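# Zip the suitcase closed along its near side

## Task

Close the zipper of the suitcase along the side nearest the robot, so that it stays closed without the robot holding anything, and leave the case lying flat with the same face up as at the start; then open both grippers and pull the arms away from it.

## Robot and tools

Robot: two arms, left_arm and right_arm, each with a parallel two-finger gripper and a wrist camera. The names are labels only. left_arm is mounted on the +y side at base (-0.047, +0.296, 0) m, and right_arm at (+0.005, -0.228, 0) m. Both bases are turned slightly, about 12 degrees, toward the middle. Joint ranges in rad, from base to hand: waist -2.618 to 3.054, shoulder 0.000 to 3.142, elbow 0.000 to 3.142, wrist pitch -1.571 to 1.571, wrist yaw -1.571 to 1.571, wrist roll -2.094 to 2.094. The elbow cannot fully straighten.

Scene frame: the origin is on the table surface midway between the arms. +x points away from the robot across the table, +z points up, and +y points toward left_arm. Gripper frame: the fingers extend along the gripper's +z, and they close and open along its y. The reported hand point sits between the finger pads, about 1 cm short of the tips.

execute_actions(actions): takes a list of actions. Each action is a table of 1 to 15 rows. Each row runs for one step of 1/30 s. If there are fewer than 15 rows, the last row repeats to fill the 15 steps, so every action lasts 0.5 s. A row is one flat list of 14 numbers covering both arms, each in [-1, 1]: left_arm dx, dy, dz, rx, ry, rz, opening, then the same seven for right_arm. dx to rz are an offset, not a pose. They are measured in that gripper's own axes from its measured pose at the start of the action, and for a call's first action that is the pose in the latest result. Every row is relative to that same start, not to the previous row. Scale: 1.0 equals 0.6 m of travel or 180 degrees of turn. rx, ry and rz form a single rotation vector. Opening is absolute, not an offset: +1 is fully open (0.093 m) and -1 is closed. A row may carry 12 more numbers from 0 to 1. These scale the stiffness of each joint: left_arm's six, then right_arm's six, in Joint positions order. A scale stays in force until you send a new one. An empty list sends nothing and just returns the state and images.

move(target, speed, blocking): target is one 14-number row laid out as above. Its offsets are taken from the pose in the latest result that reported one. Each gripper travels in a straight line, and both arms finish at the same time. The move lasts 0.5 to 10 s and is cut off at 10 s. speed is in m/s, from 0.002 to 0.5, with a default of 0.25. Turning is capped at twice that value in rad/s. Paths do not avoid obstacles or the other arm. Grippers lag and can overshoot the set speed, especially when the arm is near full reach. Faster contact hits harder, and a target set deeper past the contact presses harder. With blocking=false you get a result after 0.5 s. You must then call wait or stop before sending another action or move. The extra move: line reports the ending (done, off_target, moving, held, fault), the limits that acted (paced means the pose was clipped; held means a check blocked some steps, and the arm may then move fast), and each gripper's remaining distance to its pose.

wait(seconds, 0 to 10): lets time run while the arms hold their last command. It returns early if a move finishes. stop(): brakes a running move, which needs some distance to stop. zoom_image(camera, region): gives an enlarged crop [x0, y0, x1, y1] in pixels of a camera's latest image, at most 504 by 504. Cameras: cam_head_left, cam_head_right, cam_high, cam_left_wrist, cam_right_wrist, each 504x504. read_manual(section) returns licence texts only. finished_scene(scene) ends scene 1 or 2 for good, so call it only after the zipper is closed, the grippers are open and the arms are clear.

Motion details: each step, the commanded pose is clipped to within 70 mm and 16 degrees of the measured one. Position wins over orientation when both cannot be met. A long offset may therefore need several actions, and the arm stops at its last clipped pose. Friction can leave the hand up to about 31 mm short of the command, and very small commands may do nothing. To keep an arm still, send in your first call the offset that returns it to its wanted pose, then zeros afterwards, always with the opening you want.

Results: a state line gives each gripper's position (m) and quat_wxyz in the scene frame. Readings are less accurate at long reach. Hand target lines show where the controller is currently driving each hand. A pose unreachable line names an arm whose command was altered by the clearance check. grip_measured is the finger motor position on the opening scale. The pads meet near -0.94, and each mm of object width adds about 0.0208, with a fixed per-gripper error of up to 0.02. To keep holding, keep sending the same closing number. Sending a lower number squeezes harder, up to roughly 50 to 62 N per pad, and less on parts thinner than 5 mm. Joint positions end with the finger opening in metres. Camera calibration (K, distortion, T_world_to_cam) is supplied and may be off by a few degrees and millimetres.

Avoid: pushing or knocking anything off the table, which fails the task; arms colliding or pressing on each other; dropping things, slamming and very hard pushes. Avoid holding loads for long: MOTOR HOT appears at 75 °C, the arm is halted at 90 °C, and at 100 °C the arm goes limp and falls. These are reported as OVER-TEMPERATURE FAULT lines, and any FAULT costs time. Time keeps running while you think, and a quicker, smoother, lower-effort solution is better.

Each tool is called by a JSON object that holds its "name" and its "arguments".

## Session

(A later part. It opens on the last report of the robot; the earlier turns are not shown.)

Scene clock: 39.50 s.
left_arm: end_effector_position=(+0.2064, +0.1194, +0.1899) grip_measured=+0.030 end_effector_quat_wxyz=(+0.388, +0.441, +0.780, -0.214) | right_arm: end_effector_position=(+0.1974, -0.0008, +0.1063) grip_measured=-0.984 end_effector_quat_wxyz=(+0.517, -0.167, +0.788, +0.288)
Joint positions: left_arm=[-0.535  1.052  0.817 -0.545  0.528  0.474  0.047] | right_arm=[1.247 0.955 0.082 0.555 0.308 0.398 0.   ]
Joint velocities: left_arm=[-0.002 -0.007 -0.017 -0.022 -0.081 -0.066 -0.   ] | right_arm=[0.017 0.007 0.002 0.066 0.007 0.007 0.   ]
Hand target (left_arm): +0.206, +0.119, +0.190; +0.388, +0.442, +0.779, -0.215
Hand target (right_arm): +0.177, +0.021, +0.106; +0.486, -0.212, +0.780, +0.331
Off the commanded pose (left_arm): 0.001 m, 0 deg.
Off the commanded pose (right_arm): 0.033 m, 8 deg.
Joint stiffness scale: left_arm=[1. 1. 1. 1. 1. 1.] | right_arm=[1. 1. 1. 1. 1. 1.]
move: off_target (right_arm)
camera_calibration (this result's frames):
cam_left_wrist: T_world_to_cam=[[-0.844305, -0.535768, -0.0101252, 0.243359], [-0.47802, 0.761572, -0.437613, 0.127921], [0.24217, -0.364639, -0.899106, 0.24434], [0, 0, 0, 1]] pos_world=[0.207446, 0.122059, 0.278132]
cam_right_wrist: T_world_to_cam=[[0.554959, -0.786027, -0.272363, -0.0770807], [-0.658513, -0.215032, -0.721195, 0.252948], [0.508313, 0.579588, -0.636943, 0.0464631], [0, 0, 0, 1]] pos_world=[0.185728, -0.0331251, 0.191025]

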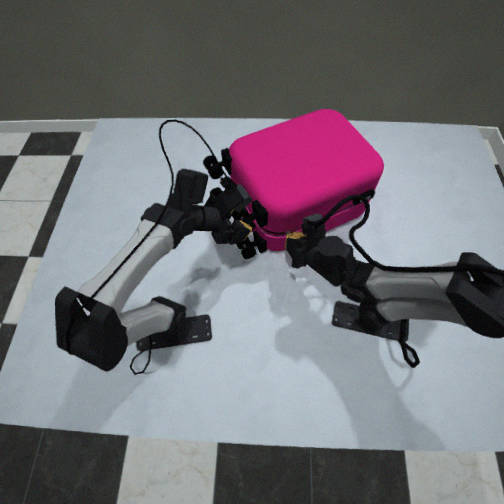

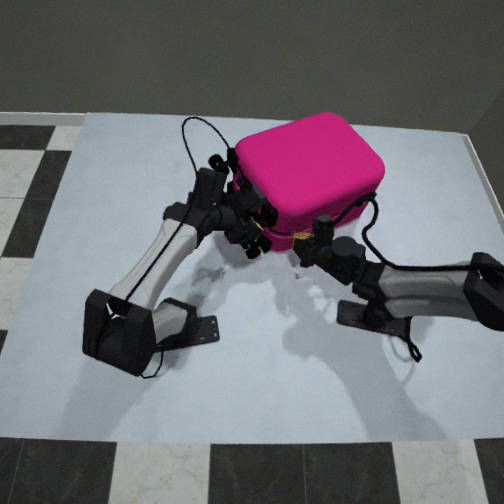

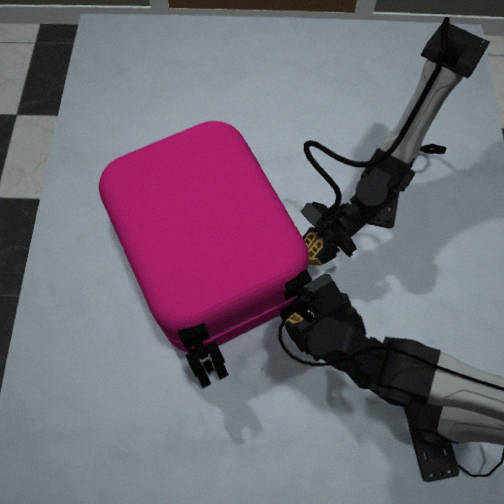

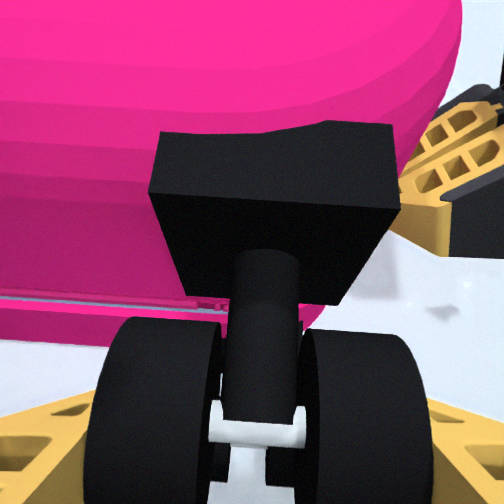

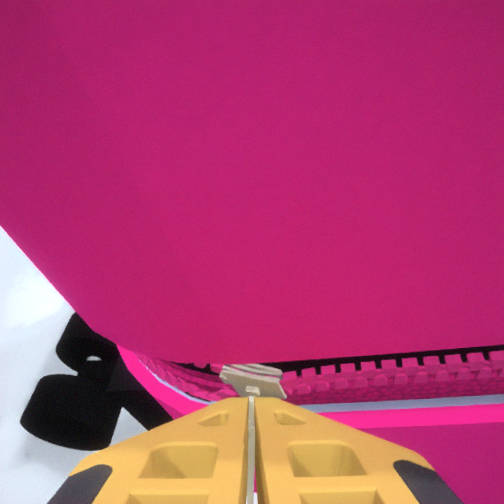

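{"name": "move", "arguments": {"target": [0,0,0,0,0,0,0,0.015,0.09,0.04,0,0,0,-1], "speed": 0.03}}

{"name": "execute_actions", "arguments": {"actions": [[[0,0,0,0,0,0,1,0,0,0,0,0,0,-0.5]]]}}

{"name": "move", "arguments": {"target": [0,0,-0.15,0,0,0,1,0,-0.05,-0.1,0,0,0,-0.5], "speed": 0.1}}

Scene clock: 42.00 s.
left_arm: end_effector_position=(+0.2074, +0.1209, +0.1899) grip_measured=+0.030 end_effector_quat_wxyz=(+0.389, +0.440, +0.781, -0.212) | right_arm: end_effector_position=(+0.1988, +0.0040, +0.1059) grip_measured=-0.984 end_effector_quat_wxyz=(+0.565, -0.103, +0.793, +0.205)
Joint positions: left_arm=[-0.53   1.052  0.817 -0.545  0.527  0.476  0.047] | right_arm=[1.469 1.165 0.156 0.621 0.745 0.489 0.   ]
Joint velocities: left_arm=[-0.007  0.012  0.002  0.051 -0.007  0.022 -0.001] | right_arm=[ 0.002 -0.017 -0.002 -0.022 -0.007 -0.022  0.   ]
Hand target (left_arm): +0.206, +0.119, +0.190; +0.388, +0.441, +0.780, -0.214
Hand target (right_arm): +0.174, +0.047, +0.111; +0.520, -0.166, +0.788, +0.284
Off the commanded pose (left_arm): 0.002 m, 0 deg.
Off the commanded pose (right_arm): 0.056 m, 13 deg.
Joint stiffness scale: left_arm=[1. 1. 1. 1. 1. 1.] | right_arm=[1. 1. 1. 1. 1. 1.]
move: off_target (right_arm)
camera_calibration (this result's frames):
cam_left_wrist: T_world_to_cam=[[-0.841658, -0.539866, -0.0124775, 0.245395], [-0.481024, 0.760023, -0.437014, 0.127973], [0.245412, -0.361814, -0.899368, 0.24357], [0, 0, 0, 1]] pos_world=[0.208321, 0.123345, 0.278047]
cam_right_wrist: T_world_to_cam=[[0.386646, -0.900078, -0.200907, -0.0478359], [-0.648801, -0.110657, -0.752869, 0.255659], [0.65541, 0.421443, -0.626757, 0.013095], [0, 0, 0, 1]] pos_world=[0.175785, -0.0202845, 0.191075]

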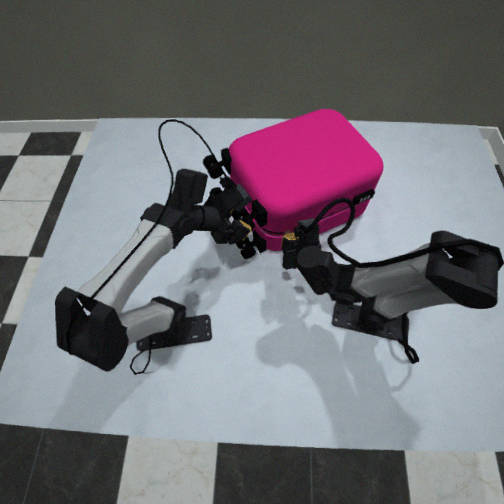

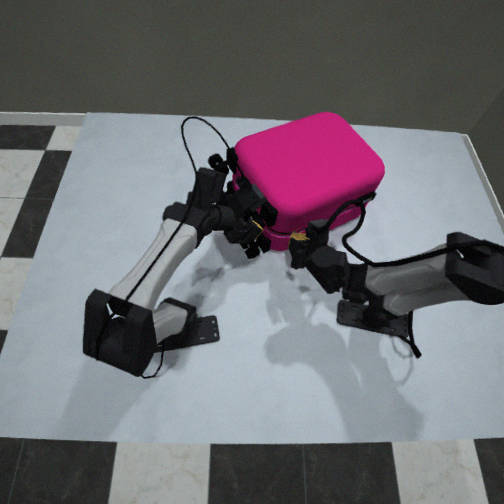

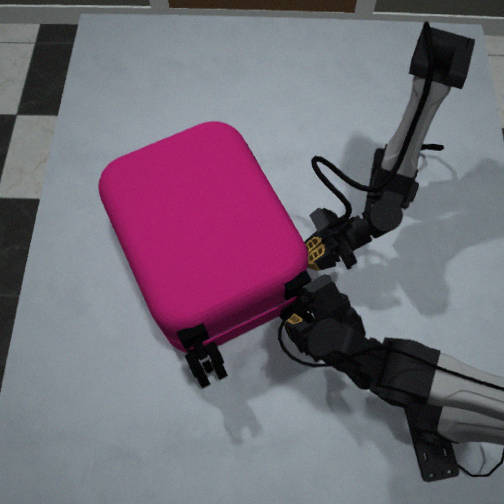

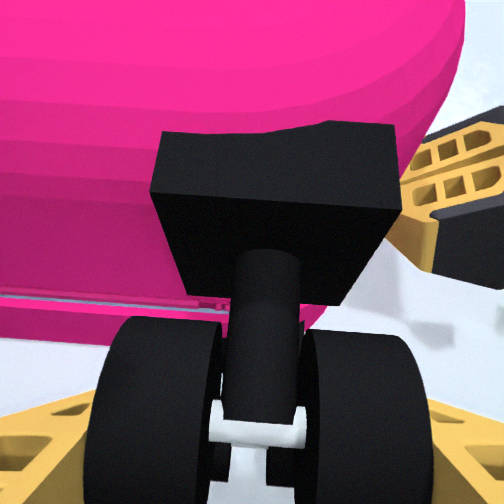

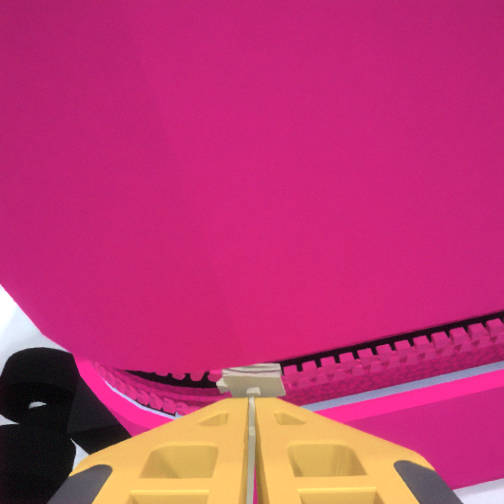

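Scene clock: 42.50 s.
left_arm: end_effector_position=(+0.2076, +0.1210, +0.1899) grip_measured=+0.999 end_effector_quat_wxyz=(+0.389, +0.440, +0.781, -0.211) | right_arm: end_effector_position=(+0.1976, +0.0061, +0.1066) grip_measured=-0.502 end_effector_quat_wxyz=(+0.563, -0.105, +0.792, +0.211)
Joint positions: left_arm=[-0.53   1.052  0.817 -0.545  0.527  0.476  0.093] | right_arm=[1.471 1.165 0.156 0.627 0.736 0.49  0.021]
Joint velocities: left_arm=[-0.017 -0.007  0.007  0.022  0.051  0.022 -0.   ] | right_arm=[-0.002 -0.012 -0.002 -0.022 -0.037  0.037  0.001]
Hand target (left_arm): +0.207, +0.121, +0.190; +0.389, +0.440, +0.781, -0.212
Hand target (right_arm): +0.199, +0.004, +0.106; +0.565, -0.103, +0.793, +0.206
Off the commanded pose (left_arm): 0.000 m, 0 deg.
Off the commanded pose (right_arm): 0.003 m, 1 deg.
Joint stiffness scale: left_arm=[1. 1. 1. 1. 1. 1.] | right_arm=[1. 1. 1. 1. 1. 1.]
camera_calibration (this result's frames):
cam_left_wrist: T_world_to_cam=[[-0.841448, -0.540189, -0.012716, 0.245582], [-0.481156, 0.759786, -0.43728, 0.128105], [0.245875, -0.36183, -0.899235, 0.243503], [0, 0, 0, 1]] pos_world=[0.208411, 0.123435, 0.278107]
cam_right_wrist: T_world_to_cam=[[0.395923, -0.894509, -0.207603, -0.0464483], [-0.648793, -0.112497, -0.752604, 0.255573], [0.649856, 0.432665, -0.624891, 0.0142718], [0, 0, 0, 1]] pos_world=[0.17493, -0.018972, 0.191621]

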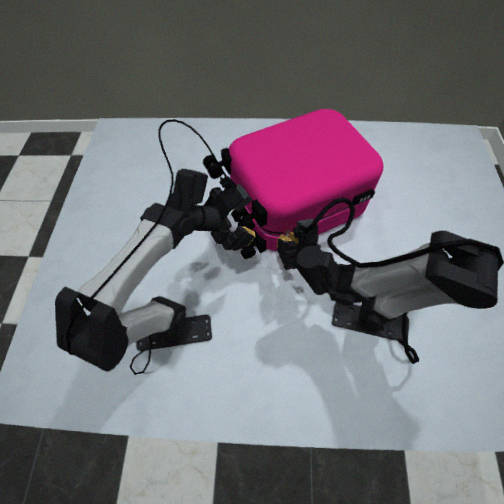

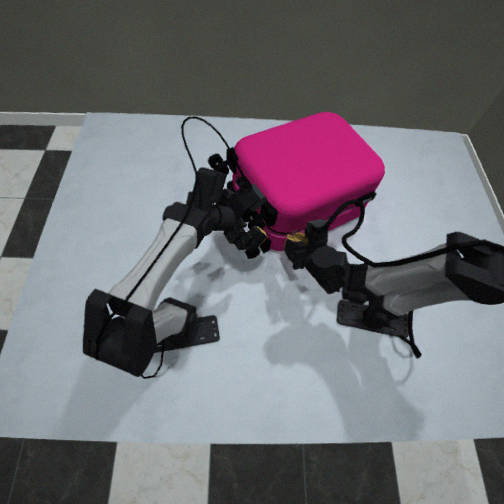

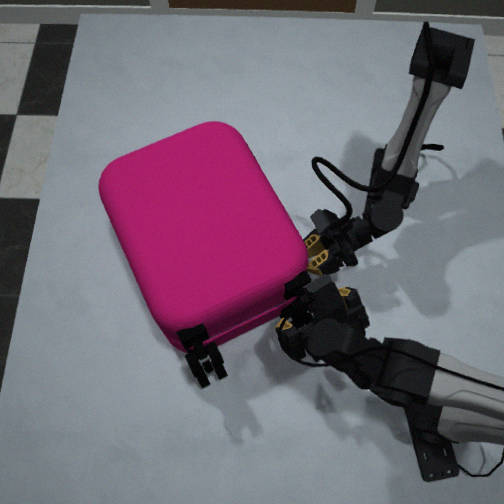

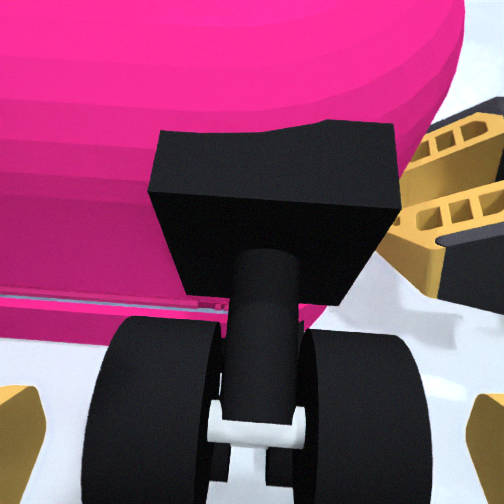

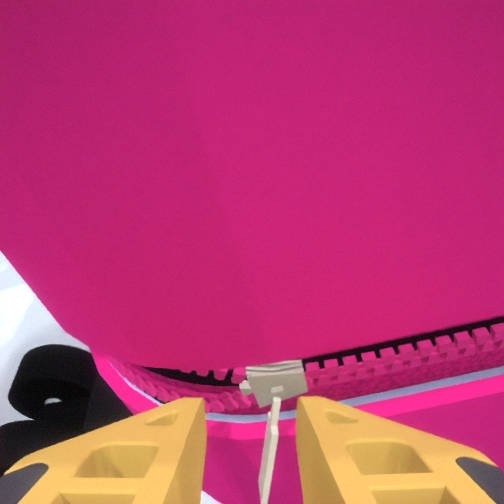

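Scene clock: 44.27 s.
left_arm: end_effector_position=(+0.1719, +0.1801, +0.2387) grip_measured=+0.999 end_effector_quat_wxyz=(+0.385, +0.441, +0.783, -0.212) | right_arm: end_effector_position=(+0.1606, -0.0486, +0.1113) grip_measured=-0.501 end_effector_quat_wxyz=(+0.561, -0.110, +0.795, +0.203)
Joint positions: left_arm=[-0.225  0.949  1.009 -1.022  0.725  0.768  0.093] | right_arm=[ 1.653  0.539  0.079 -0.023  0.902  0.6    0.021]
Joint velocities: left_arm=[-0.007  0.002 -0.012  0.037 -0.066 -0.051  0.   ] | right_arm=[-0.017 -0.002  0.007 -0.051 -0.022  0.007  0.   ]
Hand target (left_arm): +0.170, +0.182, +0.246; +0.390, +0.440, +0.781, -0.209
Hand target (right_arm): +0.159, -0.048, +0.116; +0.564, -0.106, +0.792, +0.211
Off the commanded pose (left_arm): 0.007 m, 1 deg.
Off the commanded pose (right_arm): 0.006 m, 1 deg.
Joint stiffness scale: left_arm=[1. 1. 1. 1. 1. 1.] | right_arm=[1. 1. 1. 1. 1. 1.]
move: done
camera_calibration (this result's frames):
cam_left_wrist: T_world_to_cam=[[-0.843178, -0.537579, -0.00769791, 0.246767], [-0.482659, 0.76319, -0.429628, 0.0852008], [0.236834, -0.358538, -0.902973, 0.319339], [0, 0, 0, 1]] pos_world=[0.173561, 0.182127, 0.326859]
cam_right_wrist: T_world_to_cam=[[0.394568, -0.898733, -0.191296, -0.0815781], [-0.65122, -0.126638, -0.748248, 0.22816], [0.64825, 0.419811, -0.63524, 0.0656871], [0, 0, 0, 1]] pos_world=[0.138189, -0.0719994, 0.196842]

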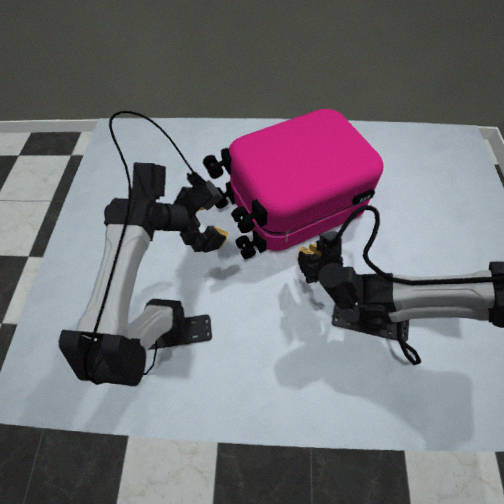

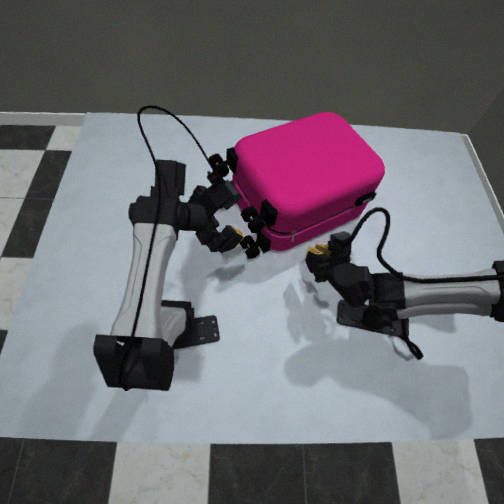

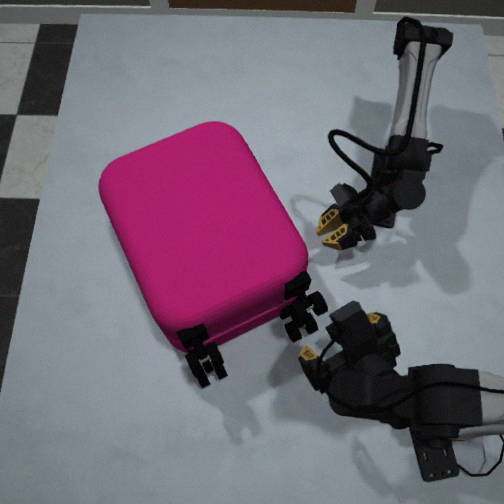

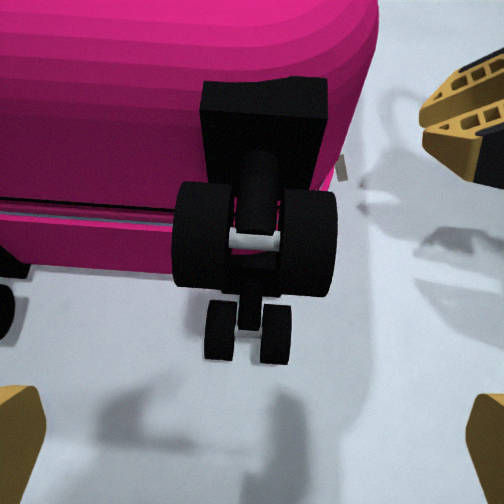

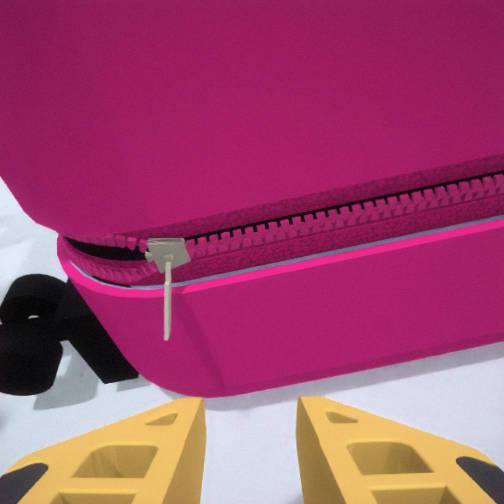

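The slider is past the end of the straight side.

{"name": "finished_scene", "arguments": {"scene": 2}}

The scene is finished: the task was done.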